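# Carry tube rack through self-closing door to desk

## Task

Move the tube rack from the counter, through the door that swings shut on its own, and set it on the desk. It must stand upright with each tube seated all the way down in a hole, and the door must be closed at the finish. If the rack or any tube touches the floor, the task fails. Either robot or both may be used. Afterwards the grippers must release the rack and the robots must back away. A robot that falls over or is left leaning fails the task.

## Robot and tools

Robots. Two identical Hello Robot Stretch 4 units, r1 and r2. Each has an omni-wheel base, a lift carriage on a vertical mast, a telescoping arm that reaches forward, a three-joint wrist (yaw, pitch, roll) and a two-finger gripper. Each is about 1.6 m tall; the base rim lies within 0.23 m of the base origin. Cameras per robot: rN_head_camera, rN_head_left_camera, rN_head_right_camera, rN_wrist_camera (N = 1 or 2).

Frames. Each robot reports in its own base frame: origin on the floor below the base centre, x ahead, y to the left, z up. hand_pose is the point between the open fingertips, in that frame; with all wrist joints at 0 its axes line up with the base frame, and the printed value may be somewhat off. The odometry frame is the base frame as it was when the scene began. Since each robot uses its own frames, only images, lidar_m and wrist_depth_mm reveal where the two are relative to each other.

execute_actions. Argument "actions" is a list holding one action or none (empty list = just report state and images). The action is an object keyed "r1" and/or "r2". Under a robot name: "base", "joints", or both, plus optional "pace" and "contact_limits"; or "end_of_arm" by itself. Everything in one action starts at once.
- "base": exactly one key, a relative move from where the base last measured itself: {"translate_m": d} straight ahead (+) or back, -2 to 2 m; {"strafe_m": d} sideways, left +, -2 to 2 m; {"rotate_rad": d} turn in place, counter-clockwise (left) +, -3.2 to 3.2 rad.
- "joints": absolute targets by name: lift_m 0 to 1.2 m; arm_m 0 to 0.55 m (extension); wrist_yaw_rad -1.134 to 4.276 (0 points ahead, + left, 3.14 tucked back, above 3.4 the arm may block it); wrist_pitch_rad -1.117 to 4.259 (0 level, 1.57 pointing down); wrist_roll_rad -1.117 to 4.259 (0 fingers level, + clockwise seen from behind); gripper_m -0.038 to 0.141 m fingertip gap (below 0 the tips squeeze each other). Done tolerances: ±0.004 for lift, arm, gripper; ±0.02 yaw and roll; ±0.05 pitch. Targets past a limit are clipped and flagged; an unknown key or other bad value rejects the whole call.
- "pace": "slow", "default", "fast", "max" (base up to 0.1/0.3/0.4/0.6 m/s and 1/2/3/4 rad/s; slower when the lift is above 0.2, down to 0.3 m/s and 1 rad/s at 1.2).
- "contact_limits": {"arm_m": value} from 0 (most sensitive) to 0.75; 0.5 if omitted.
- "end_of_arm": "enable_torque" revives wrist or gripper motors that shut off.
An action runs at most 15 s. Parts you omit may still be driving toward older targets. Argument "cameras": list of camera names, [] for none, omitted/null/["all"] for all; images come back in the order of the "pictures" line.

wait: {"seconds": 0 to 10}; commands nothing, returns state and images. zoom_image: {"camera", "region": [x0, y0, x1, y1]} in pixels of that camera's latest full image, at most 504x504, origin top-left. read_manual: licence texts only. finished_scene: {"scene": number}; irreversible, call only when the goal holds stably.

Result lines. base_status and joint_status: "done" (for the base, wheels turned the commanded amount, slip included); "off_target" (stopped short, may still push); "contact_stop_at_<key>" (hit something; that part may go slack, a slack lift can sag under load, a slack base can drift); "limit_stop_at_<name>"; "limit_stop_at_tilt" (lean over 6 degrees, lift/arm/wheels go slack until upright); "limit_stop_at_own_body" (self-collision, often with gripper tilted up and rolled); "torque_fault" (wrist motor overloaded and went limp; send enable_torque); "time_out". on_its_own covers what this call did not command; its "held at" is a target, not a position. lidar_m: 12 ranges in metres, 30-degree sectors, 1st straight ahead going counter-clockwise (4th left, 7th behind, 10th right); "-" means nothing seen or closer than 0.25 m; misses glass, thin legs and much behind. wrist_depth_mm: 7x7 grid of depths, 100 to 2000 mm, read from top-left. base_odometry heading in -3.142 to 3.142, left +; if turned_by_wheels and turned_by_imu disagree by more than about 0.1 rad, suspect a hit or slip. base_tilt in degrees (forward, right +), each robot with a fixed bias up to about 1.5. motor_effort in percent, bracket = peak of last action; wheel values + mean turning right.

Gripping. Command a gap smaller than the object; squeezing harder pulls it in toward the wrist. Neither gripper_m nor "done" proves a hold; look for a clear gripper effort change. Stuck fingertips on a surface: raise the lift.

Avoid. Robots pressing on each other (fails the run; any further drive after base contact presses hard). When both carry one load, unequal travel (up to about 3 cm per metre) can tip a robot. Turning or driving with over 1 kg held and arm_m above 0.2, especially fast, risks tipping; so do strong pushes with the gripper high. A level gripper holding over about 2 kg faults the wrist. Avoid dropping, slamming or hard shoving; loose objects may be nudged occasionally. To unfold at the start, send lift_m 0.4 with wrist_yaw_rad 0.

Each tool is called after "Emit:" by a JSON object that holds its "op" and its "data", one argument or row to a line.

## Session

Emit:
{"op": "execute_actions", "data": {
  "actions": []
}}

Scene clock: 0.00 s.
r1.base_odometry: x=+0.000 y=+0.000 heading=+0.000 (m, m, rad; r1's odometry frame)
r1.turned_by_wheels: +0.000 (rad since the last result)
r1.turned_by_imu: +0.000 (rad since the last result)
r1.base_tilt: forward=-0.2 right=+0.6 (deg)
r1.lidar_m: 1.32 1.43 1.85 1.54 1.54 1.40 1.22 1.22 1.45 2.42 2.43 2.86
r1.base_status: not commanded
r1.joint_positions: lift_m=+0.155 arm_m=+0.000 wrist_yaw_rad=+3.055 wrist_pitch_rad=+0.001 wrist_roll_rad=-0.013 gripper_m=+0.057
r1.joint_status: not commanded
r1.motor_effort: lift_m=+21 arm_m=+0 wrist_yaw_rad=+4 wrist_pitch_rad=-10 wrist_roll_rad=+0 gripper_m=-5 wheel_0=+0 wheel_1=+0 wheel_2=+0 (%)
r1.hand_pose: x=-0.1085 y=+0.1121 z=+0.3326 quat_wxyz=(+0.043, -0.001, -0.007, +0.999) (m; r1's base frame)
r1.wrist_depth_mm: - 142 1336 1397 1499 1576 1537 / - 140 1281 1366 1537 1661 1537 / 110 144 246 1430 1537 1618 1537 / 143 163 1308 1397 1464 1661 1661 / 1205 1255 1308 1464 1464 1618 1499 / 1160 1160 200 1118 200 1060 1025 / 809 788 842 - 809 732 768
r2.base_odometry: x=+0.000 y=+0.000 heading=+0.000 (m, m, rad; r2's odometry frame)
r2.turned_by_wheels: +0.000 (rad since the last result)
r2.turned_by_imu: +0.000 (rad since the last result)
r2.base_tilt: forward=-0.2 right=+0.3 (deg)
r2.lidar_m: 2.18 1.14 1.16 1.42 1.67 1.69 2.20 1.32 2.82 2.56 2.28 2.33
r2.base_status: not commanded
r2.joint_positions: lift_m=+0.227 arm_m=-0.002 wrist_yaw_rad=+3.047 wrist_pitch_rad=+0.010 wrist_roll_rad=+0.006 gripper_m=+0.057
r2.joint_status: not commanded
r2.motor_effort: lift_m=+17 arm_m=-1 wrist_yaw_rad=-1 wrist_pitch_rad=-7 wrist_roll_rad=-1 gripper_m=-2 wheel_0=+0 wheel_1=+0 wheel_2=+1 (%)
r2.hand_pose: x=-0.1095 y=+0.1143 z=+0.4027 quat_wxyz=(+0.047, -0.005, +0.003, +0.999) (m; r2's base frame)
r2.wrist_depth_mm: 136 139 - - - 1618 1430 / 110 139 - - - 1661 1430 / 115 140 - - - 1618 1430 / 137 170 - - - 1618 1430 / - - - - - 1618 1430 / 1281 1499 195 1464 198 1430 1366 / 1025 946 991 110 991 917 976
pictures: r1_head_camera, r1_head_left_camera, r1_head_right_camera, r1_wrist_camera, r2_head_camera, r2_head_left_camera, r2_head_right_camera, r2_wrist_camera
Images, in order (width x height): r1_head_camera 420x560, r1_head_left_camera 420x672, r1_head_right_camera 420x672, r1_wrist_camera 616x392, r2_head_camera 420x560, r2_head_left_camera 420x672, r2_head_right_camera 420x672, r2_wrist_camera 616x392.

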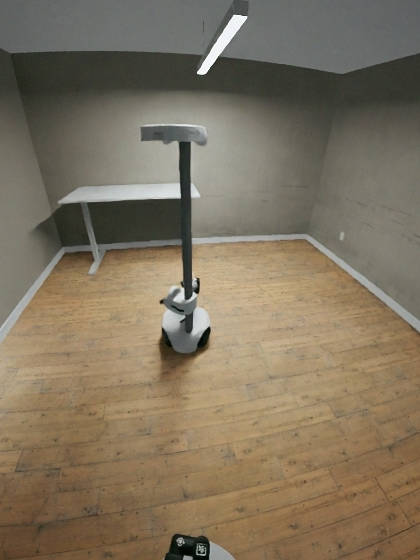

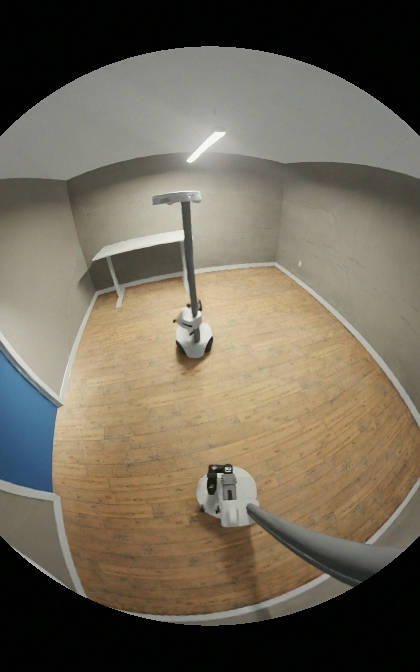

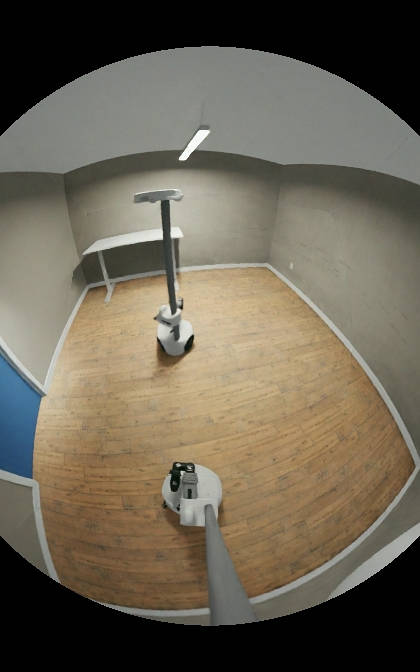

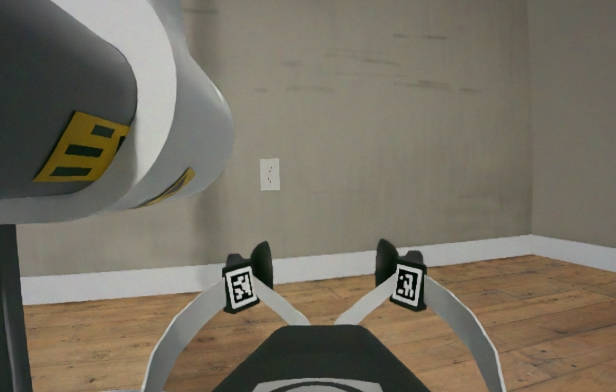

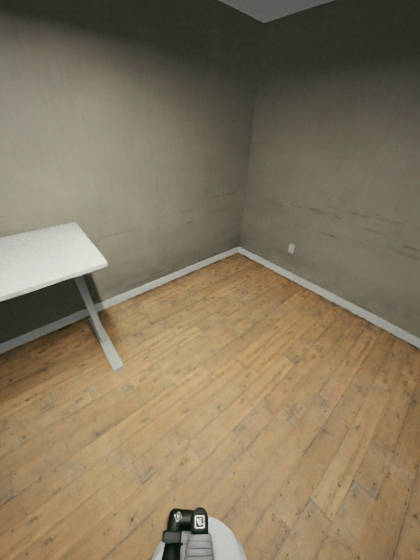

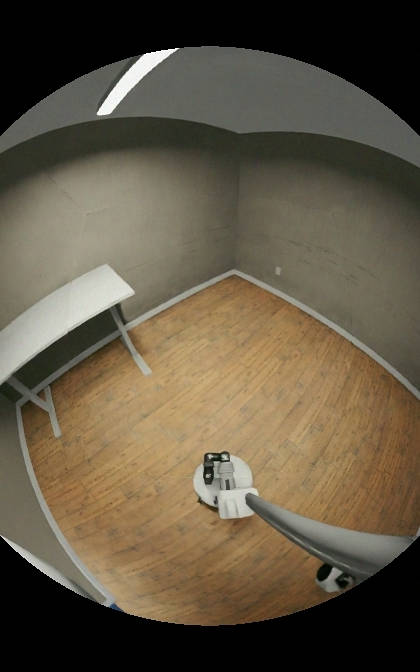

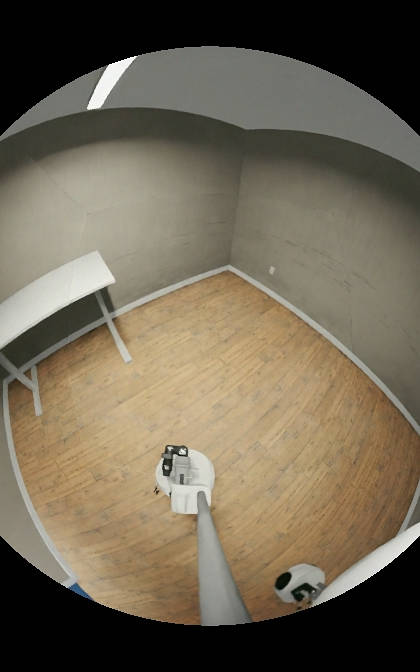

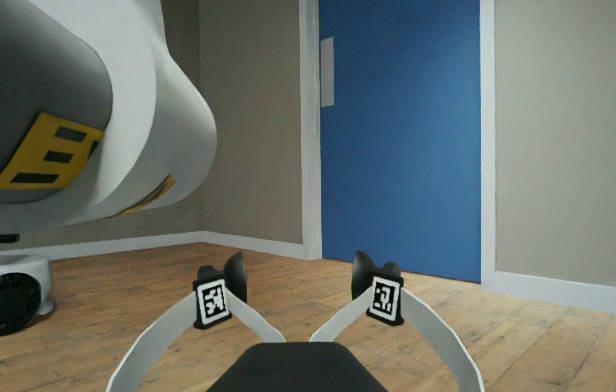

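Emit:
{"op": "execute_actions", "data": {
  "actions": [
    {"r1":{"base":{"rotate_rad":1.3},"joints":{"lift_m":0.5,"wrist_yaw_rad":0,"gripper_m":0},"pace":"fast"},"r2":{"joints":{"lift_m":0.5,"wrist_yaw_rad":0},"base":{"rotate_rad":2.4},"pace":"fast"}}
  ],
  "cameras": ["r1_head_camera","r1_head_left_camera","r2_head_camera","r1_wrist_camera"]
}}

Scene clock: 3.83 s.
r1.base_odometry: x=+0.000 y=+0.000 heading=+1.300 (m, m, rad; r1's odometry frame)
r1.turned_by_wheels: +1.300 (rad since the last result)
r1.turned_by_imu: +1.286 (rad since the last result)
r1.base_tilt: forward=-0.2 right=+0.7 (deg)
r1.lidar_m: 1.67 1.53 1.60 1.26 1.20 1.25 1.75 2.44 2.57 3.51 1.31 2.19
r1.base_status: done
r1.joint_positions: lift_m=+0.500 arm_m=+0.000 wrist_yaw_rad=+0.001 wrist_pitch_rad=+0.001 wrist_roll_rad=-0.013 gripper_m=+0.000
r1.joint_status: all done
r1.motor_effort: lift_m=+25(27) arm_m=+0(0) wrist_yaw_rad=+3(3) wrist_pitch_rad=-8(10) wrist_roll_rad=+0(1) gripper_m=-4(2) wheel_0=-2(9) wheel_1=-3(9) wheel_2=-1(5) (%)
r1.hand_pose: x=+0.4599 y=-0.0873 z=+0.6774 quat_wxyz=(+1.000, -0.007, +0.001, +0.000) (m; r1's base frame)
r1.wrist_depth_mm: 1160 1308 1464 1661 1756 - - / 1138 1336 1499 1618 1756 - - / 1138 1336 1430 1661 1808 - - / 1160 1366 1464 1618 1808 - - / 1182 1336 1499 1618 1808 - - / 1160 1366 1397 193 187 1863 1921 / 1138 1336 1499 - 1499 1308 1430
r2.base_odometry: x=+0.000 y=+0.000 heading=+2.400 (m, m, rad; r2's odometry frame)
r2.turned_by_wheels: +2.400 (rad since the last result)
r2.turned_by_imu: +2.458 (rad since the last result)
r2.base_tilt: forward=-0.2 right=+0.3 (deg)
r2.lidar_m: 1.66 1.91 1.29 1.32 2.88 2.32 2.30 2.45 1.17 1.15 1.28 1.69
r2.base_status: done
r2.joint_positions: lift_m=+0.500 arm_m=-0.002 wrist_yaw_rad=+0.001 wrist_pitch_rad=+0.010 wrist_roll_rad=+0.006 gripper_m=+0.057
r2.joint_status: all done
r2.motor_effort: lift_m=+22(25) arm_m=-1(1) wrist_yaw_rad=-2(8) wrist_pitch_rad=-7(7) wrist_roll_rad=-1(1) gripper_m=-5(3) wheel_0=-2(11) wheel_1=-2(8) wheel_2=-1(10) (%)
r2.hand_pose: x=+0.4579 y=-0.0872 z=+0.6750 quat_wxyz=(+1.000, +0.003, +0.005, +0.000) (m; r2's base frame)
r2.wrist_depth_mm: 1756 1576 1499 1464 1397 1336 1308 / 1708 1618 1576 1430 1397 1336 1336 / 1661 1618 1661 1430 1397 1366 1308 / 1661 1661 1661 1499 1430 1336 1308 / 1756 1661 1661 1499 1397 1336 1336 / 1756 1661 195 1464 197 1366 1366 / 1618 1499 1537 110 1430 1336 1366
pictures: r1_head_camera, r1_head_left_camera, r1_wrist_camera, r2_head_camera
Images, in order (width x height): r1_head_camera 420x560, r1_head_left_camera 420x672, r1_wrist_camera 616x392, r2_head_camera 420x560.

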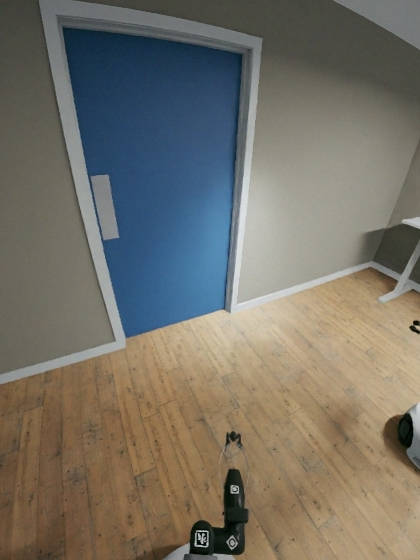

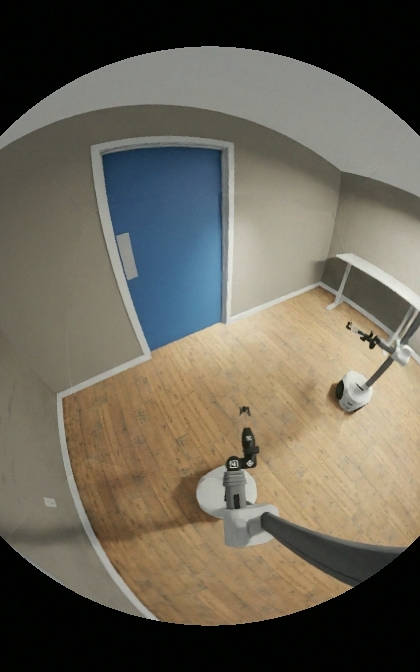

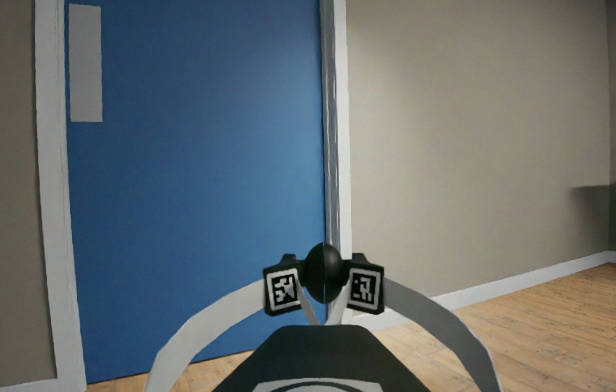

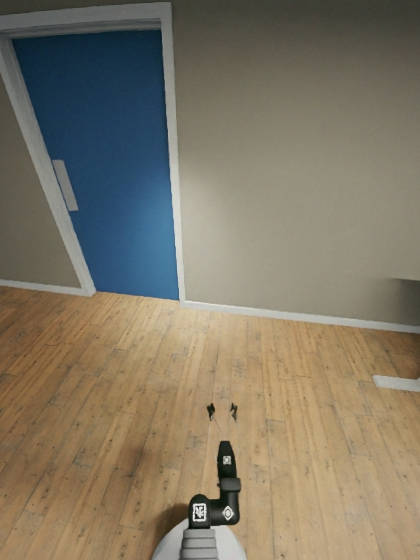

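Emit:
{"op": "execute_actions", "data": {
  "actions": [
    {"r1":{"base":{"rotate_rad":0.4},"pace":"fast"},"r2":{"base":{"rotate_rad":-0.75},"joints":{"lift_m":0.9},"pace":"fast"}}
  ],
  "cameras": ["r1_head_camera","r2_head_camera","r2_head_right_camera"]
}}

Emit:
{"op": "execute_actions", "data": {
  "actions": [
    {"r1":{"base":{"translate_m":0.95},"pace":"fast"}}
  ],
  "cameras": ["r1_head_camera","r1_wrist_camera"]
}}

Scene clock: 10.57 s.
r1.base_odometry: x=+0.000 y=+0.000 heading=+1.700 (m, m, rad; r1's odometry frame)
r1.turned_by_wheels: +0.400 (rad since the last result)
r1.turned_by_imu: +0.394 (rad since the last result)
r1.base_tilt: forward=-0.2 right=+0.6 (deg)
r1.lidar_m: 1.51 1.56 1.32 1.20 1.22 1.56 2.45 2.50 3.16 1.34 2.50 1.75
r1.base_status: done
r1.joint_positions: lift_m=+0.500 arm_m=+0.000 wrist_yaw_rad=+0.000 wrist_pitch_rad=+0.001 wrist_roll_rad=-0.013 gripper_m=+0.000
r1.joint_status: not commanded
r1.motor_effort: lift_m=+25(26) arm_m=+0(0) wrist_yaw_rad=+3(2) wrist_pitch_rad=-9(8) wrist_roll_rad=+0(1) gripper_m=-8(6) wheel_0=+1(7) wheel_1=+1(8) wheel_2=+2(6) (%)
r1.hand_pose: x=+0.4598 y=-0.0873 z=+0.6774 quat_wxyz=(+1.000, -0.007, +0.001, +0.000) (m; r1's base frame)
r1.wrist_depth_mm: 1255 1308 1281 1366 1397 1397 1397 / 1255 1281 1336 1397 1430 1464 1430 / 1281 1308 1308 1397 1397 1464 1397 / 1281 1308 1336 1464 1464 1430 1430 / 1308 1308 1336 1430 1397 1499 1464 / 1281 1336 1308 194 187 1499 1464 / 1336 1308 1366 - 1499 1366 1336
r2.base_odometry: x=+0.000 y=+0.000 heading=+1.650 (m, m, rad; r2's odometry frame)
r2.turned_by_wheels: -0.750 (rad since the last result)
r2.turned_by_imu: -0.766 (rad since the last result)
r2.base_tilt: forward=-0.3 right=+0.3 (deg)
r2.lidar_m: 1.55 1.67 1.72 1.45 1.33 2.82 2.49 2.31 2.38 2.09 1.15 1.17
r2.base_status: done
r2.joint_positions: lift_m=+0.900 arm_m=-0.002 wrist_yaw_rad=+0.000 wrist_pitch_rad=+0.010 wrist_roll_rad=+0.006 gripper_m=+0.057
r2.joint_status: all done
r2.motor_effort: lift_m=+22(24) arm_m=-1(1) wrist_yaw_rad=-2(4) wrist_pitch_rad=-7(8) wrist_roll_rad=-1(1) gripper_m=-2(4) wheel_0=+1(8) wheel_1=+1(10) wheel_2=-1(12) (%)
r2.hand_pose: x=+0.4579 y=-0.0875 z=+1.0750 quat_wxyz=(+1.000, +0.003, +0.005, +0.000) (m; r2's base frame)
r2.wrist_depth_mm: 1281 1430 1618 1921 - 1863 1537 / 1281 1464 1618 1863 - 1863 1576 / 1281 1397 1618 1921 - 1863 1537 / 1308 1464 1618 1863 - 1863 1576 / 1281 1464 1618 1863 1464 1397 1138 / 1308 1397 195 1863 198 1756 1576 / 1281 1397 1618 110 - 1756 1618
pictures: r1_head_camera, r2_head_camera, r2_head_right_camera
Images, in order (width x height): r1_head_camera 420x560, r2_head_camera 420x560, r2_head_right_camera 420x672.

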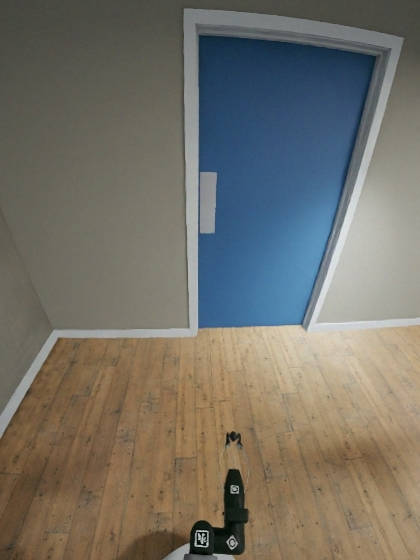

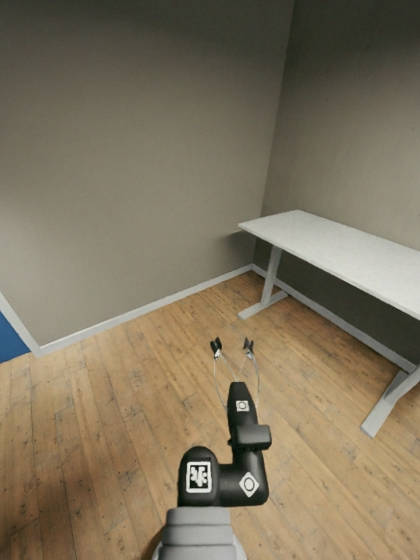

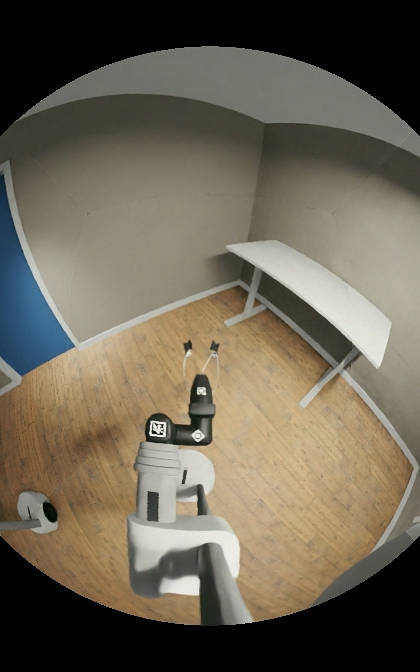

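Scene clock: 14.23 s.
r1.base_odometry: x=-0.122 y=+0.942 heading=+1.700 (m, m, rad; r1's odometry frame)
r1.turned_by_wheels: +0.000 (rad since the last result)
r1.turned_by_imu: -0.004 (rad since the last result)
r1.base_tilt: forward=-0.2 right=+0.6 (deg)
r1.lidar_m: 0.61 0.61 0.76 1.32 1.35 1.74 3.41 3.45 1.58 2.61 1.10 0.75
r1.base_status: done
r1.joint_positions: lift_m=+0.500 arm_m=+0.000 wrist_yaw_rad=+0.000 wrist_pitch_rad=+0.001 wrist_roll_rad=-0.013 gripper_m=+0.000
r1.joint_status: not commanded
r1.motor_effort: lift_m=+25(25) arm_m=+0(0) wrist_yaw_rad=+3(3) wrist_pitch_rad=-7(9) wrist_roll_rad=+0(0) gripper_m=-9(7) wheel_0=-1(7) wheel_1=+0(8) wheel_2=+3(12) (%)
r1.hand_pose: x=+0.4598 y=-0.0874 z=+0.6774 quat_wxyz=(+1.000, -0.007, +0.001, +0.000) (m; r1's base frame)
r1.wrist_depth_mm: 368 462 473 480 484 500 508 / 370 469 473 484 492 500 508 / 373 462 477 484 492 500 521 / 375 473 480 488 496 512 512 / 379 469 488 488 504 512 521 / 382 455 484 194 188 517 525 / 384 418 488 - 512 521 530
r2.base_odometry: x=+0.000 y=+0.000 heading=+1.650 (m, m, rad; r2's odometry frame)
r2.turned_by_wheels: +0.000 (rad since the last result)
r2.turned_by_imu: +0.001 (rad since the last result)
r2.base_tilt: forward=-0.2 right=+0.3 (deg)
r2.lidar_m: 1.57 1.66 1.69 1.56 2.76 2.83 2.48 2.33 2.38 2.11 1.14 1.16
r2.base_status: not commanded
r2.joint_positions: lift_m=+0.900 arm_m=-0.002 wrist_yaw_rad=+0.000 wrist_pitch_rad=+0.010 wrist_roll_rad=+0.006 gripper_m=+0.057
r2.joint_status: not commanded
r2.motor_effort: lift_m=+22(22) arm_m=-1(1) wrist_yaw_rad=-2(1) wrist_pitch_rad=-8(8) wrist_roll_rad=+0(0) gripper_m=-4(4) wheel_0=+1(1) wheel_1=+1(1) wheel_2=-1(1) (%)
r2.hand_pose: x=+0.4579 y=-0.0875 z=+1.0750 quat_wxyz=(+1.000, +0.003, +0.005, +0.000) (m; r2's base frame)
r2.wrist_depth_mm: 1281 1397 1618 1808 - 1921 1576 / 1281 1397 1576 1921 - 1756 1576 / 1281 1430 1618 1921 - 1863 1537 / 1281 1430 1661 1921 - 1921 1618 / 1255 1430 1576 1863 1464 1464 1138 / 1308 1430 195 1921 197 1756 1576 / 1281 1397 1618 110 - 1708 1576
pictures: r1_head_camera, r1_wrist_camera
Images, in order (width x height): r1_head_camera 420x560, r1_wrist_camera 616x392.

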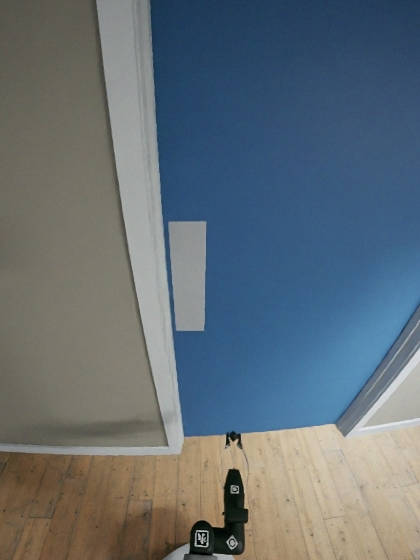

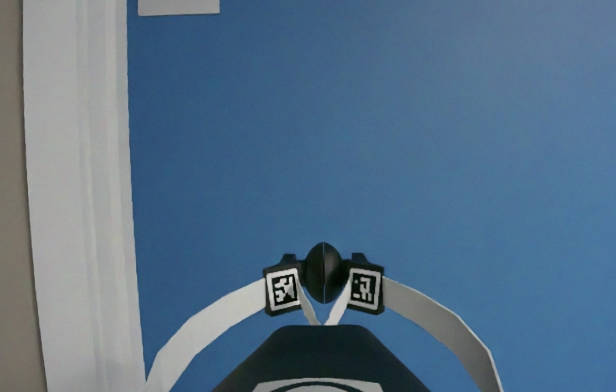

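Emit:
{"op": "execute_actions", "data": {
  "actions": [
    {"r1":{"base":{"rotate_rad":0.1},"joints":{"wrist_yaw_rad":0.14}},"r2":{"base":{"rotate_rad":0.9},"joints":{"lift_m":0.79,"gripper_m":0.141},"pace":"fast"}}
  ],
  "cameras": []
}}

Emit:
{"op": "execute_actions", "data": {
  "actions": [
    {"r1":{"base":{"strafe_m":-0.2},"joints":{"arm_m":0.06}}}
  ],
  "cameras": ["r1_head_camera","r2_head_camera"]
}}

Scene clock: 19.20 s.
r1.base_odometry: x=-0.122 y=+0.942 heading=+1.800 (m, m, rad; r1's odometry frame)
r1.turned_by_wheels: +0.100 (rad since the last result)
r1.turned_by_imu: +0.097 (rad since the last result)
r1.base_tilt: forward=-0.2 right=+0.6 (deg)
r1.lidar_m: 0.58 0.61 0.85 1.32 1.36 1.87 3.44 3.50 1.48 2.59 1.00 0.69
r1.base_status: done
r1.joint_positions: lift_m=+0.500 arm_m=+0.000 wrist_yaw_rad=+0.140 wrist_pitch_rad=+0.001 wrist_roll_rad=-0.013 gripper_m=+0.000
r1.joint_status: all done
r1.motor_effort: lift_m=+25(25) arm_m=+0(0) wrist_yaw_rad=+6(6) wrist_pitch_rad=-9(9) wrist_roll_rad=+0(0) gripper_m=-6(8) wheel_0=-1(6) wheel_1=-1(6) wheel_2=-1(6) (%)
r1.hand_pose: x=+0.4692 y=-0.0464 z=+0.6774 quat_wxyz=(+0.998, -0.007, +0.000, +0.070) (m; r1's base frame)
r1.wrist_depth_mm: 427 410 427 459 442 427 418 / 427 418 430 459 445 433 415 / 436 418 433 469 452 433 424 / 436 421 424 473 455 442 427 / 445 427 418 469 455 442 430 / 449 430 399 193 188 442 433 / 455 439 407 - 462 445 436
r2.base_odometry: x=+0.000 y=+0.000 heading=+2.549 (m, m, rad; r2's odometry frame)
r2.turned_by_wheels: +0.899 (rad since the last result)
r2.turned_by_imu: +0.923 (rad since the last result)
r2.base_tilt: forward=-0.2 right=+0.3 (deg)
r2.lidar_m: 1.66 1.57 2.77 2.77 2.64 2.31 2.31 2.25 1.15 1.16 1.40 1.67
r2.base_status: done
r2.joint_positions: lift_m=+0.790 arm_m=-0.001 wrist_yaw_rad=+0.000 wrist_pitch_rad=+0.010 wrist_roll_rad=+0.006 gripper_m=+0.141
r2.joint_status: all done
r2.motor_effort: lift_m=+13(18) arm_m=-1(1) wrist_yaw_rad=-2(0) wrist_pitch_rad=-7(7) wrist_roll_rad=+0(1) gripper_m=+2(6) wheel_0=-3(7) wheel_1=-4(7) wheel_2=-2(7) (%)
r2.hand_pose: x=+0.4579 y=-0.0874 z=+0.9658 quat_wxyz=(+1.000, +0.003, +0.005, +0.000) (m; r2's base frame)
r2.wrist_depth_mm: 1921 1863 1661 1499 1397 1308 1205 / 1863 1808 1661 1499 1397 1308 1255 / 1921 1863 1756 1499 1397 1308 1255 / 1863 1863 1708 1499 1397 1336 1255 / 1921 1863 1756 1537 1430 1308 1255 / 1921 201 1708 1464 1397 1281 1255 / 1863 1863 1756 110 1430 1336 1281
pictures: none
No camera images: the call's "cameras" was empty. Leave "cameras" out to get every camera's image.

Scene clock: 21.13 s.
r1.base_odometry: x=+0.072 y=+0.988 heading=+1.799 (m, m, rad; r1's odometry frame)
r1.turned_by_wheels: +0.000 (rad since the last result)
r1.turned_by_imu: -0.001 (rad since the last result)
r1.base_tilt: forward=-0.2 right=+0.6 (deg)
r1.lidar_m: 0.68 0.65 0.85 1.52 1.57 2.13 3.42 1.52 1.27 2.41 0.95 0.72
r1.base_status: done
r1.joint_positions: lift_m=+0.500 arm_m=+0.059 wrist_yaw_rad=+0.140 wrist_pitch_rad=+0.001 wrist_roll_rad=-0.013 gripper_m=+0.000
r1.joint_status: all done
r1.motor_effort: lift_m=+25(25) arm_m=+8(8) wrist_yaw_rad=+3(6) wrist_pitch_rad=-8(8) wrist_roll_rad=-1(0) gripper_m=-6(5) wheel_0=-1(9) wheel_1=-1(11) wheel_2=+0(1) (%)
r1.hand_pose: x=+0.5274 y=-0.0463 z=+0.6774 quat_wxyz=(+0.998, -0.007, +0.000, +0.070) (m; r1's base frame)
r1.wrist_depth_mm: 418 439 421 404 389 373 368 / 421 442 424 410 394 379 370 / 424 445 427 413 399 384 370 / 427 452 430 415 399 387 375 / 436 455 436 413 402 387 377 / 427 462 436 193 187 392 384 / 424 466 439 - 404 389 382
r2.base_odometry: x=+0.000 y=+0.000 heading=+2.549 (m, m, rad; r2's odometry frame)
r2.turned_by_wheels: +0.000 (rad since the last result)
r2.turned_by_imu: +0.001 (rad since the last result)
r2.base_tilt: forward=-0.3 right=+0.5 (deg)
r2.lidar_m: 1.66 1.40 2.77 2.77 2.61 2.30 2.31 2.24 1.16 1.16 1.40 1.66
r2.base_status: not commanded
r2.joint_positions: lift_m=+0.790 arm_m=-0.001 wrist_yaw_rad=+0.000 wrist_pitch_rad=+0.010 wrist_roll_rad=+0.006 gripper_m=+0.141
r2.joint_status: not commanded
r2.motor_effort: lift_m=+13(13) arm_m=-1(1) wrist_yaw_rad=+1(0) wrist_pitch_rad=-8(7) wrist_roll_rad=+0(0) gripper_m=+0(0) wheel_0=-3(3) wheel_1=-4(4) wheel_2=-2(2) (%)
r2.hand_pose: x=+0.4579 y=-0.0874 z=+0.9658 quat_wxyz=(+1.000, +0.003, +0.005, +0.000) (m; r2's base frame)
r2.wrist_depth_mm: 1863 1808 1618 1499 1366 1308 1229 / 1863 1808 1661 1499 1430 1366 1229 / 1863 1808 1708 1537 1397 1281 1205 / 1921 1808 1708 1499 1430 1308 1255 / 1863 1808 1756 1499 1430 1308 1281 / 1983 202 1661 1537 1397 1281 1281 / 1921 1921 1756 110 1464 1308 1308
pictures: r1_head_camera, r2_head_camera
Images, in order (width x height): r1_head_camera 420x560, r2_head_camera 420x560.

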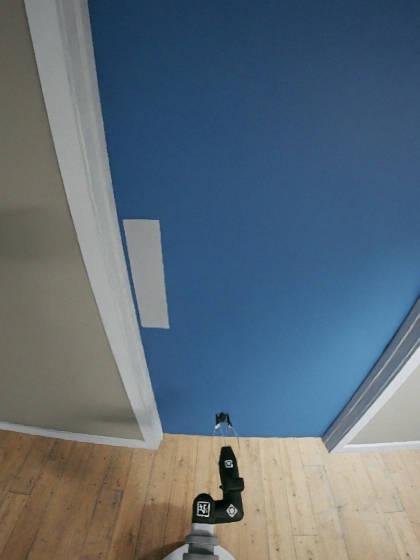

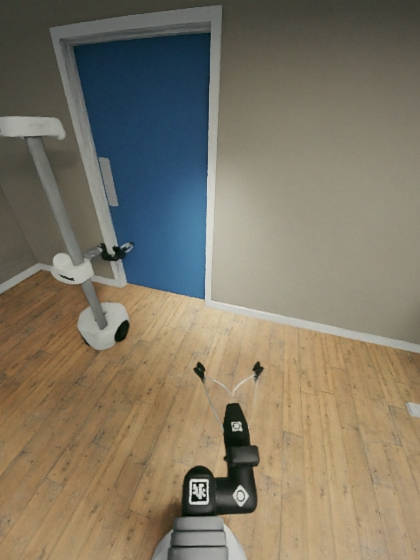

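Emit:
{"op": "execute_actions", "data": {
  "actions": [
    {"r1":{"joints":{"arm_m":0.52},"contact_limits":{"arm_m":0.75},"pace":"slow"}}
  ],
  "cameras": ["r1_head_camera"]
}}

Scene clock: 28.93 s.
r1.base_odometry: x=+0.072 y=+0.987 heading=+1.800 (m, m, rad; r1's odometry frame)
r1.turned_by_wheels: +0.000 (rad since the last result)
r1.turned_by_imu: +0.018 (rad since the last result)
r1.base_tilt: forward=-0.2 right=+0.7 (deg)
r1.lidar_m: 0.92 0.66 0.89 1.51 1.57 2.18 3.44 1.46 1.33 2.41 0.95 0.89
r1.base_status: not commanded
r1.joint_positions: lift_m=+0.500 arm_m=+0.517 wrist_yaw_rad=+0.138 wrist_pitch_rad=+0.002 wrist_roll_rad=-0.013 gripper_m=+0.000
r1.joint_status: all done
r1.motor_effort: lift_m=+25(25) arm_m=+19(26) wrist_yaw_rad=+10(94) wrist_pitch_rad=-9(29) wrist_roll_rad=+0(0) gripper_m=-6(7) wheel_0=+10(9) wheel_1=+6(6) wheel_2=-12(25) (%)
r1.contact_limits: arm_m 0.75
r1.hand_pose: x=+0.9852 y=-0.0470 z=+0.6773 quat_wxyz=(+0.998, -0.007, +0.000, +0.069) (m; r1's base frame)
r1.wrist_depth_mm: 1863 320 265 228 200 178 - / 1756 324 267 230 202 179 167 / 1808 327 270 234 205 181 167 / 1863 332 274 236 207 182 170 / 1863 338 279 225 208 185 171 / 1808 342 188 184 175 182 173 / 1430 351 296 - 204 177 -
r2.base_odometry: x=+0.000 y=+0.000 heading=+2.549 (m, m, rad; r2's odometry frame)
r2.turned_by_wheels: +0.000 (rad since the last result)
r2.turned_by_imu: +0.003 (rad since the last result)
r2.base_tilt: forward=-0.3 right=+0.3 (deg)
r2.lidar_m: 1.68 1.42 2.77 2.77 2.63 2.31 2.32 2.23 1.14 1.17 1.39 1.66
r2.base_status: not commanded
r2.joint_positions: lift_m=+0.790 arm_m=-0.001 wrist_yaw_rad=+0.000 wrist_pitch_rad=+0.010 wrist_roll_rad=+0.006 gripper_m=+0.141
r2.joint_status: not commanded
r2.motor_effort: lift_m=+13(13) arm_m=-1(1) wrist_yaw_rad=+0(1) wrist_pitch_rad=-7(7) wrist_roll_rad=-1(0) gripper_m=-3(3) wheel_0=-3(3) wheel_1=-4(4) wheel_2=-2(2) (%)
r2.hand_pose: x=+0.4579 y=-0.0874 z=+0.9658 quat_wxyz=(+1.000, +0.003, +0.005, +0.000) (m; r2's base frame)
r2.wrist_depth_mm: 1863 - 1863 1464 1397 1281 1205 / 1921 - 1921 1499 1397 1308 1255 / 1863 - 1863 1499 1397 1308 1229 / 1863 - 1921 1537 1430 1336 1255 / 1921 1863 1983 1537 1397 1308 1281 / 1921 202 1863 1499 1397 1281 1255 / 1921 - 1983 110 1430 1308 1281
pictures: r1_head_camera
Images, in order (width x height): r1_head_camera 420x560.

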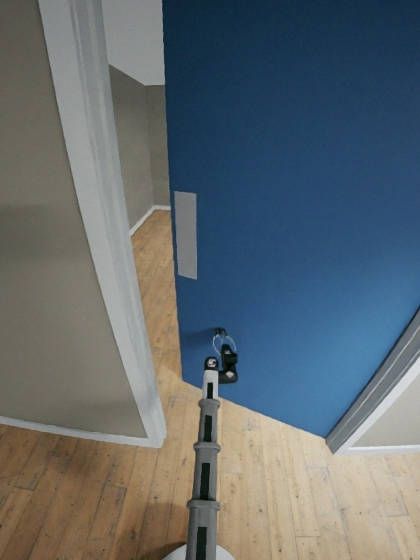

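Emit:
{"op": "execute_actions", "data": {
  "actions": [
    {"r1":{"base":{"translate_m":0.55},"joints":{"arm_m":0.02},"contact_limits":{"arm_m":0.75},"pace":"slow"}}
  ],
  "cameras": ["r1_head_camera"]
}}

Scene clock: 37.93 s.
r1.base_odometry: x=-0.053 y=+1.522 heading=+1.800 (m, m, rad; r1's odometry frame)
r1.turned_by_wheels: +0.001 (rad since the last result)
r1.turned_by_imu: -0.002 (rad since the last result)
r1.base_tilt: forward=-0.2 right=+0.6 (deg)
r1.lidar_m: 0.43 0.59 0.25 0.29 1.58 2.19 4.04 1.66 1.72 0.70 0.47 0.42
r1.base_status: done
r1.joint_positions: lift_m=+0.500 arm_m=+0.019 wrist_yaw_rad=+0.142 wrist_pitch_rad=+0.003 wrist_roll_rad=-0.013 gripper_m=+0.000
r1.joint_status: all done
r1.motor_effort: lift_m=+25(25) arm_m=+3(17) wrist_yaw_rad=-3(6) wrist_pitch_rad=-12(13) wrist_roll_rad=+1(1) gripper_m=-5(10) wheel_0=+12(18) wheel_1=+9(17) wheel_2=-14(20) (%)
r1.contact_limits: arm_m 0.75
r1.hand_pose: x=+0.4883 y=-0.0456 z=+0.6771 quat_wxyz=(+0.997, -0.007, +0.001, +0.071) (m; r1's base frame)
r1.wrist_depth_mm: 1863 338 272 228 196 171 - / 1808 342 273 230 197 172 159 / 1863 347 277 233 200 175 161 / 1863 351 281 236 202 176 163 / 1863 357 287 223 204 178 163 / 1808 366 191 183 172 177 165 / 1499 379 303 - 199 170 -
r2.base_odometry: x=+0.000 y=+0.000 heading=+2.549 (m, m, rad; r2's odometry frame)
r2.turned_by_wheels: +0.000 (rad since the last result)
r2.turned_by_imu: +0.003 (rad since the last result)
r2.base_tilt: forward=-0.2 right=+0.3 (deg)
r2.lidar_m: 1.67 1.81 2.76 2.76 2.64 2.30 2.32 2.22 1.16 1.16 1.40 1.66
r2.base_status: not commanded
r2.joint_positions: lift_m=+0.790 arm_m=-0.001 wrist_yaw_rad=+0.000 wrist_pitch_rad=+0.010 wrist_roll_rad=+0.006 gripper_m=+0.141
r2.joint_status: not commanded
r2.motor_effort: lift_m=+13(13) arm_m=-1(1) wrist_yaw_rad=-3(3) wrist_pitch_rad=-7(7) wrist_roll_rad=+0(0) gripper_m=-1(2) wheel_0=-3(3) wheel_1=-4(4) wheel_2=-2(2) (%)
r2.hand_pose: x=+0.4579 y=-0.0874 z=+0.9658 quat_wxyz=(+1.000, +0.003, +0.005, +0.000) (m; r2's base frame)
r2.wrist_depth_mm: 1863 - 1921 1464 1366 1308 1205 / 1921 - 1921 1499 1366 1336 1255 / 1863 - 1983 1499 1397 1255 1255 / 1921 - 1863 1499 1430 1336 1255 / 1921 1576 - 1537 1397 1308 1255 / 1921 201 1863 1537 1397 1308 1281 / 1863 1618 - 110 1397 1336 1281
pictures: r1_head_camera
Images, in order (width x height): r1_head_camera 420x560.

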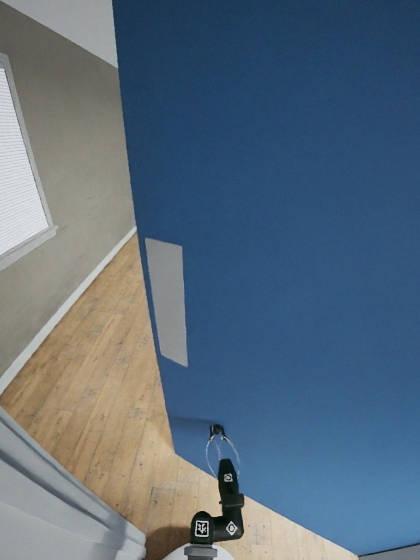

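Emit:
{"op": "execute_actions", "data": {
  "actions": [
    {"r1":{"base":{"translate_m":0.4},"pace":"slow"}}
  ],
  "cameras": ["r1_head_camera","r1_head_right_camera"]
}}

Scene clock: 44.70 s.
r1.base_odometry: x=-0.145 y=+1.911 heading=+1.802 (m, m, rad; r1's odometry frame)
r1.turned_by_wheels: +0.002 (rad since the last result)
r1.turned_by_imu: +0.002 (rad since the last result)
r1.base_tilt: forward=-0.2 right=+0.6 (deg)
r1.lidar_m: 0.41 2.11 1.56 0.71 0.28 0.35 - 1.93 0.70 0.41 0.34 0.33
r1.base_status: done
r1.joint_positions: lift_m=+0.500 arm_m=+0.019 wrist_yaw_rad=+0.156 wrist_pitch_rad=+0.002 wrist_roll_rad=-0.013 gripper_m=+0.000
r1.joint_status: not commanded
r1.on_its_own: wrist_yaw_rad is at rest, and its effort (-41) is outside its rest range (-13 to +13)
r1.motor_effort: lift_m=+25(25) arm_m=+4(4) wrist_yaw_rad=-41(43) wrist_pitch_rad=-9(12) wrist_roll_rad=+0(0) gripper_m=-10(9) wheel_0=+15(19) wheel_1=+7(13) wheel_2=-3(20) (%)
r1.hand_pose: x=+0.4888 y=-0.0416 z=+0.6773 quat_wxyz=(+0.997, -0.007, +0.001, +0.078) (m; r1's base frame)
r1.wrist_depth_mm: 1808 - - 238 175 138 - / 1808 - - 242 178 139 - / 1756 - - 246 180 141 - / 1863 - - 249 181 143 - / 1808 - - 219 184 144 - / 1808 - 189 187 166 144 - / 1537 1430 1537 - 173 132 -
r2.base_odometry: x=+0.000 y=+0.000 heading=+2.549 (m, m, rad; r2's odometry frame)
r2.turned_by_wheels: +0.000 (rad since the last result)
r2.turned_by_imu: +0.003 (rad since the last result)
r2.base_tilt: forward=-0.2 right=+0.2 (deg)
r2.lidar_m: 1.68 2.16 2.76 2.76 2.62 2.30 2.30 2.24 1.15 1.17 1.39 1.67
r2.base_status: not commanded
r2.joint_positions: lift_m=+0.790 arm_m=-0.001 wrist_yaw_rad=+0.000 wrist_pitch_rad=+0.010 wrist_roll_rad=+0.006 gripper_m=+0.141
r2.joint_status: not commanded
r2.motor_effort: lift_m=+13(13) arm_m=-1(1) wrist_yaw_rad=+1(1) wrist_pitch_rad=-8(8) wrist_roll_rad=+0(0) gripper_m=-4(1) wheel_0=-3(3) wheel_1=-4(4) wheel_2=-3(2) (%)
r2.hand_pose: x=+0.4579 y=-0.0874 z=+0.9658 quat_wxyz=(+1.000, +0.003, +0.005, +0.000) (m; r2's base frame)
r2.wrist_depth_mm: 1808 - - 1499 1430 1308 1255 / 1921 - - 1499 1430 1336 1229 / 1863 - - 1537 1397 1336 1255 / 1921 - - 1537 1397 1308 1255 / 1863 1921 - 1499 1397 1308 1308 / 1921 202 - 1499 1430 1336 1255 / - 1921 1921 110 1430 1366 1255
pictures: r1_head_camera, r1_head_right_camera
Images, in order (width x height): r1_head_camera 420x560, r1_head_right_camera 420x672.

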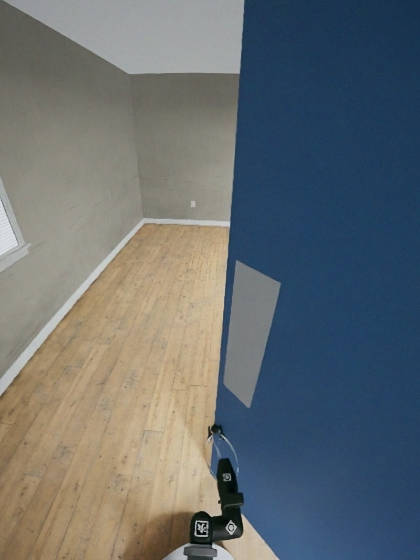

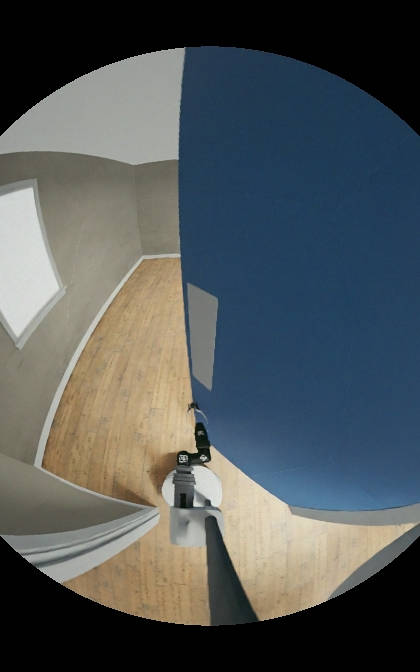

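Emit:
{"op": "execute_actions", "data": {
  "actions": [
    {"r1":{"base":{"rotate_rad":0.7},"joints":{"lift_m":0.3},"pace":"slow"}}
  ],
  "cameras": ["r1_head_right_camera"]
}}

Scene clock: 49.73 s.
r1.base_odometry: x=-0.145 y=+1.910 heading=+2.501 (m, m, rad; r1's odometry frame)
r1.turned_by_wheels: +0.699 (rad since the last result)
r1.turned_by_imu: +0.692 (rad since the last result)
r1.base_tilt: forward=-0.1 right=+0.6 (deg)
r1.lidar_m: 1.81 1.52 0.41 0.29 3.01 4.30 2.14 0.45 0.25 0.25 0.25 0.25
r1.base_status: done
r1.joint_positions: lift_m=+0.300 arm_m=+0.019 wrist_yaw_rad=+0.140 wrist_pitch_rad=+0.001 wrist_roll_rad=-0.014 gripper_m=+0.000
r1.joint_status: all done
r1.motor_effort: lift_m=+16(23) arm_m=+4(4) wrist_yaw_rad=+2(42) wrist_pitch_rad=-9(10) wrist_roll_rad=+0(0) gripper_m=-6(12) wheel_0=+8(16) wheel_1=-9(11) wheel_2=-14(14) (%)
r1.hand_pose: x=+0.4881 y=-0.0462 z=+0.4783 quat_wxyz=(+0.998, -0.007, +0.000, +0.070) (m; r1's base frame)
r1.wrist_depth_mm: 1182 1281 1537 1808 - - - / 1160 1336 1464 1756 - - - / 1182 1308 1537 1863 - - - / 1182 1336 1537 1921 - - - / 1182 1308 1576 1708 - - - / 1205 1308 1255 194 187 1464 1397 / 1098 1042 1060 - 1098 960 1042
r2.base_odometry: x=+0.000 y=+0.000 heading=+2.549 (m, m, rad; r2's odometry frame)
r2.turned_by_wheels: +0.000 (rad since the last result)
r2.turned_by_imu: +0.002 (rad since the last result)
r2.base_tilt: forward=-0.2 right=+0.3 (deg)
r2.lidar_m: 1.67 2.14 2.78 2.76 2.63 2.30 2.31 2.20 1.16 1.17 1.40 1.67
r2.base_status: not commanded
r2.joint_positions: lift_m=+0.790 arm_m=-0.001 wrist_yaw_rad=+0.000 wrist_pitch_rad=+0.010 wrist_roll_rad=+0.006 gripper_m=+0.141
r2.joint_status: not commanded
r2.motor_effort: lift_m=+13(13) arm_m=-1(1) wrist_yaw_rad=-3(2) wrist_pitch_rad=-7(7) wrist_roll_rad=-1(0) gripper_m=+1(1) wheel_0=-3(3) wheel_1=-4(4) wheel_2=-2(2) (%)
r2.hand_pose: x=+0.4579 y=-0.0874 z=+0.9658 quat_wxyz=(+1.000, +0.003, +0.005, +0.000) (m; r2's base frame)
r2.wrist_depth_mm: 1863 - - 1499 1397 1336 1229 / 1863 - 1921 1464 1430 1308 1205 / 1863 - - 1537 1366 1308 1255 / 1921 - - 1499 1430 1308 1229 / 1921 - 1983 1499 1397 1308 1281 / 1983 202 1983 1464 1430 1281 1255 / 1983 1983 - 110 1430 1308 1281
pictures: r1_head_right_camera
Images, in order (width x height): r1_head_right_camera 420x672.

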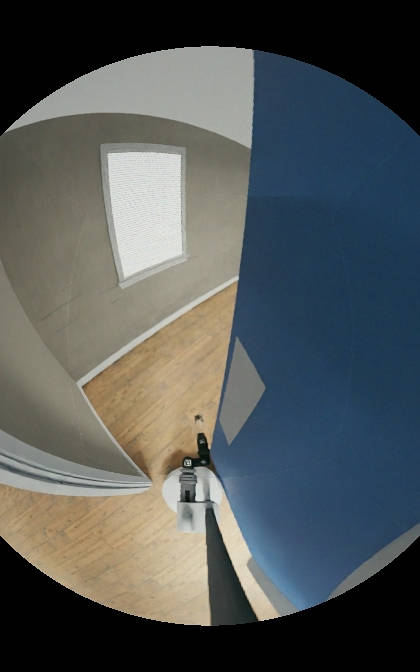

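Emit:
{"op": "execute_actions", "data": {
  "actions": [
    {"r1":{"base":{"strafe_m":-0.62}},"r2":{"base":{"strafe_m":0.75}}}
  ],
  "cameras": ["r1_head_right_camera","r2_head_camera"]
}}

Scene clock: 55.97 s.
r1.base_odometry: x=+0.226 y=+2.407 heading=+2.501 (m, m, rad; r1's odometry frame)
r1.turned_by_wheels: +0.000 (rad since the last result)
r1.turned_by_imu: -0.003 (rad since the last result)
r1.base_tilt: forward=-0.1 right=+0.7 (deg)
r1.lidar_m: 2.41 1.97 1.35 0.91 3.52 0.54 0.25 0.25 - 0.25 0.33 4.01
r1.base_status: done
r1.joint_positions: lift_m=+0.300 arm_m=+0.019 wrist_yaw_rad=+0.140 wrist_pitch_rad=+0.001 wrist_roll_rad=-0.014 gripper_m=+0.000
r1.joint_status: not commanded
r1.motor_effort: lift_m=+17(17) arm_m=+4(4) wrist_yaw_rad=+3(2) wrist_pitch_rad=-7(5) wrist_roll_rad=+1(0) gripper_m=-8(7) wheel_0=+3(25) wheel_1=-8(25) wheel_2=+3(9) (%)
r1.hand_pose: x=+0.4881 y=-0.0462 z=+0.4782 quat_wxyz=(+0.998, -0.007, +0.000, +0.070) (m; r1's base frame)
r1.wrist_depth_mm: 1537 1708 - - - - - / 1537 1808 - - - - - / 1537 1756 - - - - - / 1576 1756 - - - - - / 1576 1756 - - - - - / 1499 1537 1308 193 187 1430 1397 / 1078 1060 1078 - 1098 976 1025
r2.base_odometry: x=-0.419 y=-0.622 heading=+2.549 (m, m, rad; r2's odometry frame)
r2.turned_by_wheels: +0.000 (rad since the last result)
r2.turned_by_imu: +0.003 (rad since the last result)
r2.base_tilt: forward=-0.2 right=+0.3 (deg)
r2.lidar_m: 2.04 2.27 2.05 2.04 2.37 2.09 2.09 2.54 1.88 1.90 2.16 1.90
r2.base_status: done
r2.joint_positions: lift_m=+0.790 arm_m=-0.001 wrist_yaw_rad=+0.000 wrist_pitch_rad=+0.010 wrist_roll_rad=+0.006 gripper_m=+0.141
r2.joint_status: not commanded
r2.motor_effort: lift_m=+14(14) arm_m=-1(1) wrist_yaw_rad=+0(2) wrist_pitch_rad=-7(8) wrist_roll_rad=-1(1) gripper_m=+2(2) wheel_0=+0(11) wheel_1=+0(9) wheel_2=+0(0) (%)
r2.hand_pose: x=+0.4579 y=-0.0874 z=+0.9657 quat_wxyz=(+1.000, +0.003, +0.005, +0.000) (m; r2's base frame)
r2.wrist_depth_mm: - 1983 1863 - - 1499 1464 / - - 1863 - - 1499 1464 / - - 1863 - - 1499 1464 / - - 1863 - - 1464 1430 / - - 1921 - - 1499 1464 / - 200 1863 - - 1430 1464 / - - 1863 110 - 1499 1430
pictures: r1_head_right_camera, r2_head_camera
Images, in order (width x height): r1_head_right_camera 420x672, r2_head_camera 420x560.

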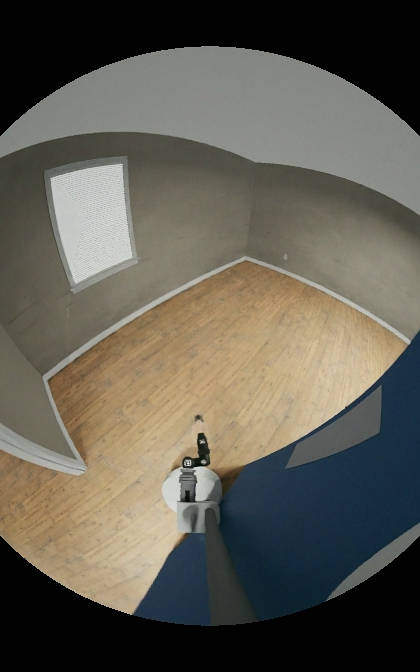

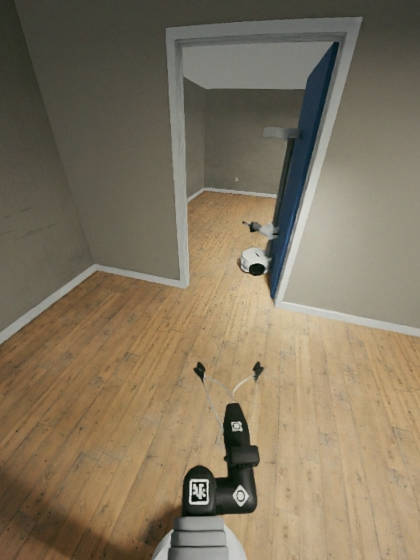

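Emit:
{"op": "execute_actions", "data": {
  "actions": [
    {"r1":{"base":{"rotate_rad":-0.75},"pace":"slow"},"r2":{"base":{"rotate_rad":-0.265}}}
  ],
  "cameras": []
}}

Emit:
{"op": "execute_actions", "data": {
  "actions": [
    {"r2":{"base":{"strafe_m":0.5},"pace":"fast"}}
  ],
  "cameras": []
}}

Emit:
{"op": "execute_actions", "data": {
  "actions": [
    {"r2":{"base":{"translate_m":1.1},"pace":"fast"}}
  ],
  "cameras": ["r2_head_camera","r1_head_camera","r1_head_right_camera"]
}}

Scene clock: 61.00 s.
r1.base_odometry: x=+0.225 y=+2.407 heading=+1.752 (m, m, rad; r1's odometry frame)
r1.turned_by_wheels: -0.749 (rad since the last result)
r1.turned_by_imu: -0.744 (rad since the last result)
r1.base_tilt: forward=-0.2 right=+0.6 (deg)
r1.lidar_m: 3.98 2.94 2.02 1.96 0.92 0.97 2.42 0.32 0.25 - 0.25 0.25
r1.base_status: done
r1.joint_positions: lift_m=+0.300 arm_m=+0.019 wrist_yaw_rad=+0.140 wrist_pitch_rad=+0.001 wrist_roll_rad=-0.014 gripper_m=+0.000
r1.joint_status: not commanded
r1.motor_effort: lift_m=+19(19) arm_m=+4(4) wrist_yaw_rad=+4(2) wrist_pitch_rad=-7(7) wrist_roll_rad=+1(1) gripper_m=-6(9) wheel_0=+9(14) wheel_1=-2(6) wheel_2=+7(14) (%)
r1.hand_pose: x=+0.4881 y=-0.0463 z=+0.4780 quat_wxyz=(+0.998, -0.007, +0.000, +0.070) (m; r1's base frame)
r1.wrist_depth_mm: - - - - - - - / - - - - - - - / - - - - - - - / - - - - - - - / - - - - - - - / 1537 1537 1308 194 187 1430 1366 / 1118 1078 1078 - 1118 976 1025
r2.base_odometry: x=-0.419 y=-0.622 heading=+2.284 (m, m, rad; r2's odometry frame)
r2.turned_by_wheels: -0.265 (rad since the last result)
r2.turned_by_imu: -0.269 (rad since the last result)
r2.base_tilt: forward=-0.1 right=+0.4 (deg)
r2.lidar_m: 1.88 2.04 2.11 2.05 2.16 2.14 2.06 2.21 2.76 1.89 1.99 1.94
r2.base_status: done
r2.joint_positions: lift_m=+0.790 arm_m=-0.001 wrist_yaw_rad=+0.000 wrist_pitch_rad=+0.010 wrist_roll_rad=+0.006 gripper_m=+0.141
r2.joint_status: not commanded
r2.motor_effort: lift_m=+14(14) arm_m=-1(0) wrist_yaw_rad=-1(0) wrist_pitch_rad=-8(8) wrist_roll_rad=+0(1) gripper_m=+3(1) wheel_0=+1(7) wheel_1=+4(7) wheel_2=+1(7) (%)
r2.hand_pose: x=+0.4579 y=-0.0874 z=+0.9657 quat_wxyz=(+1.000, +0.003, +0.005, +0.000) (m; r2's base frame)
r2.wrist_depth_mm: 1756 - - - 1618 1618 1576 / 1661 - - - 1618 1661 1618 / 1756 - - - 1618 1618 1661 / 1708 1808 - - 1661 1661 1661 / 1708 1756 - - 1661 1661 1708 / 1756 200 - - 1708 1618 1661 / 1756 1756 - 110 1708 1708 1708
pictures: none
No camera images: the call's "cameras" was empty. Leave "cameras" out to get every camera's image.

Scene clock: 63.50 s.
r1.base_odometry: x=+0.225 y=+2.407 heading=+1.752 (m, m, rad; r1's odometry frame)
r1.turned_by_wheels: +0.000 (rad since the last result)
r1.turned_by_imu: -0.001 (rad since the last result)
r1.base_tilt: forward=-0.2 right=+0.7 (deg)
r1.lidar_m: 4.00 2.95 2.04 1.98 0.93 0.98 2.45 0.32 0.25 - 0.25 0.25
r1.base_status: not commanded
r1.joint_positions: lift_m=+0.300 arm_m=+0.019 wrist_yaw_rad=+0.140 wrist_pitch_rad=+0.001 wrist_roll_rad=-0.014 gripper_m=+0.000
r1.joint_status: not commanded
r1.motor_effort: lift_m=+19(19) arm_m=+4(4) wrist_yaw_rad=+3(4) wrist_pitch_rad=-5(7) wrist_roll_rad=-1(1) gripper_m=-6(4) wheel_0=+9(9) wheel_1=-2(2) wheel_2=+7(7) (%)
r1.hand_pose: x=+0.4881 y=-0.0463 z=+0.4780 quat_wxyz=(+0.998, -0.007, +0.000, +0.070) (m; r1's base frame)
r1.wrist_depth_mm: - - - - - - - / - - - - - - - / - - - - - - - / - - - - - - - / - - - - - - - / 1499 1499 1281 193 187 1430 1397 / 1118 1098 1078 - 1078 946 991
r2.base_odometry: x=-0.797 y=-0.949 heading=+2.284 (m, m, rad; r2's odometry frame)
r2.turned_by_wheels: +0.000 (rad since the last result)
r2.turned_by_imu: +0.001 (rad since the last result)
r2.base_tilt: forward=-0.1 right=+0.3 (deg)
r2.lidar_m: 1.92 1.99 1.62 1.54 1.65 2.14 2.07 2.19 3.08 2.37 2.53 2.04
r2.base_status: done
r2.joint_positions: lift_m=+0.790 arm_m=-0.001 wrist_yaw_rad=+0.000 wrist_pitch_rad=+0.010 wrist_roll_rad=+0.006 gripper_m=+0.141
r2.joint_status: not commanded
r2.motor_effort: lift_m=+14(14) arm_m=-1(1) wrist_yaw_rad=-2(4) wrist_pitch_rad=-7(7) wrist_roll_rad=+0(1) gripper_m=+0(1) wheel_0=+2(16) wheel_1=-2(12) wheel_2=+0(1) (%)
r2.hand_pose: x=+0.4579 y=-0.0874 z=+0.9657 quat_wxyz=(+1.000, +0.003, +0.005, +0.000) (m; r2's base frame)
r2.wrist_depth_mm: 1708 1661 1661 - - 1618 1708 / 1708 1708 1708 - - 1618 1708 / 1708 1708 1708 - - 1618 1618 / 1756 1708 1708 - - 1661 1708 / 1708 1708 1756 - - 1618 1661 / 1708 201 1708 - - 1708 1661 / 1708 1708 1756 110 - 1661 1661
pictures: none
No camera images: the call's "cameras" was empty. Leave "cameras" out to get every camera's image.

Scene clock: 67.67 s.
r1.base_odometry: x=+0.225 y=+2.407 heading=+1.752 (m, m, rad; r1's odometry frame)
r1.turned_by_wheels: +0.000 (rad since the last result)
r1.turned_by_imu: -0.002 (rad since the last result)
r1.base_tilt: forward=-0.1 right=+0.7 (deg)
r1.lidar_m: 4.01 2.95 2.03 1.95 0.91 0.99 1.08 0.31 0.25 - 0.25 0.25
r1.base_status: not commanded
r1.joint_positions: lift_m=+0.300 arm_m=+0.019 wrist_yaw_rad=+0.140 wrist_pitch_rad=+0.001 wrist_roll_rad=-0.014 gripper_m=+0.000
r1.joint_status: not commanded
r1.motor_effort: lift_m=+19(19) arm_m=+4(4) wrist_yaw_rad=+4(3) wrist_pitch_rad=-7(8) wrist_roll_rad=+1(0) gripper_m=-6(7) wheel_0=+9(9) wheel_1=-2(2) wheel_2=+7(7) (%)
r1.hand_pose: x=+0.4881 y=-0.0463 z=+0.4780 quat_wxyz=(+0.998, -0.007, +0.000, +0.070) (m; r1's base frame)
r1.wrist_depth_mm: - - - - - - - / - - - - - - - / - - - - - - - / - - - - - - - / - - - - - - - / 1499 1576 1281 194 187 1430 1366 / 1078 1078 1060 - 1118 976 1025
r2.base_odometry: x=-1.517 y=-0.118 heading=+2.285 (m, m, rad; r2's odometry frame)
r2.turned_by_wheels: +0.000 (rad since the last result)
r2.turned_by_imu: -0.002 (rad since the last result)
r2.base_tilt: forward=-0.2 right=+0.4 (deg)
r2.lidar_m: 0.90 0.85 1.18 1.50 1.59 2.25 3.21 3.35 2.50 2.44 1.11 1.12
r2.base_status: done
r2.joint_positions: lift_m=+0.790 arm_m=-0.001 wrist_yaw_rad=+0.000 wrist_pitch_rad=+0.010 wrist_roll_rad=+0.006 gripper_m=+0.141
r2.joint_status: not commanded
r2.motor_effort: lift_m=+14(14) arm_m=-1(1) wrist_yaw_rad=+0(2) wrist_pitch_rad=-7(7) wrist_roll_rad=-1(1) gripper_m=+3(1) wheel_0=+1(7) wheel_1=+1(8) wheel_2=+2(13) (%)
r2.hand_pose: x=+0.4579 y=-0.0874 z=+0.9657 quat_wxyz=(+1.000, +0.003, +0.005, +0.000) (m; r2's base frame)
r2.wrist_depth_mm: 591 - - - - 1205 946 / 597 - - - - 1255 931 / 603 - - - - 1205 976 / 609 - - - - 1205 960 / 615 654 - - - 1205 960 / 615 201 - - 1464 1098 960 / 621 723 - 110 - 1160 976
pictures: r1_head_camera, r1_head_right_camera, r2_head_camera
Images, in order (width x height): r1_head_camera 420x560, r1_head_right_camera 420x672, r2_head_camera 420x560.

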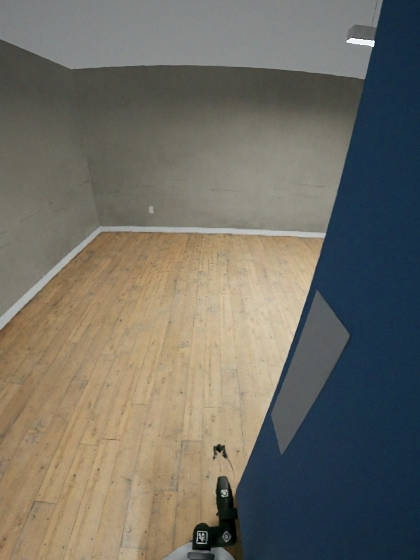

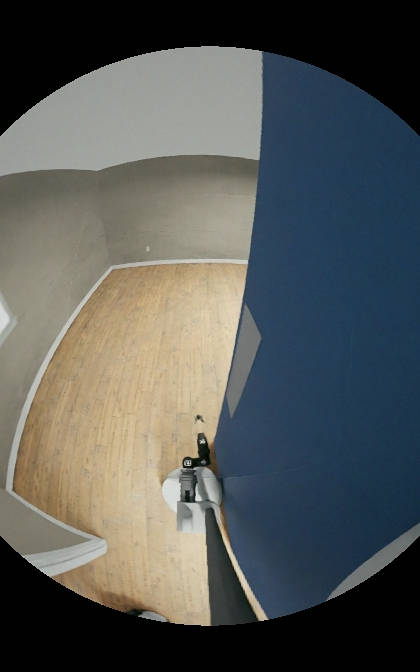

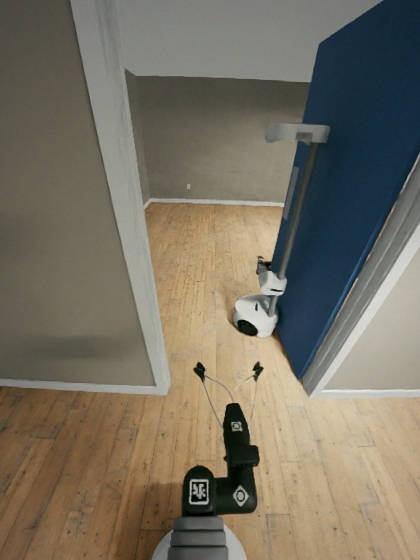

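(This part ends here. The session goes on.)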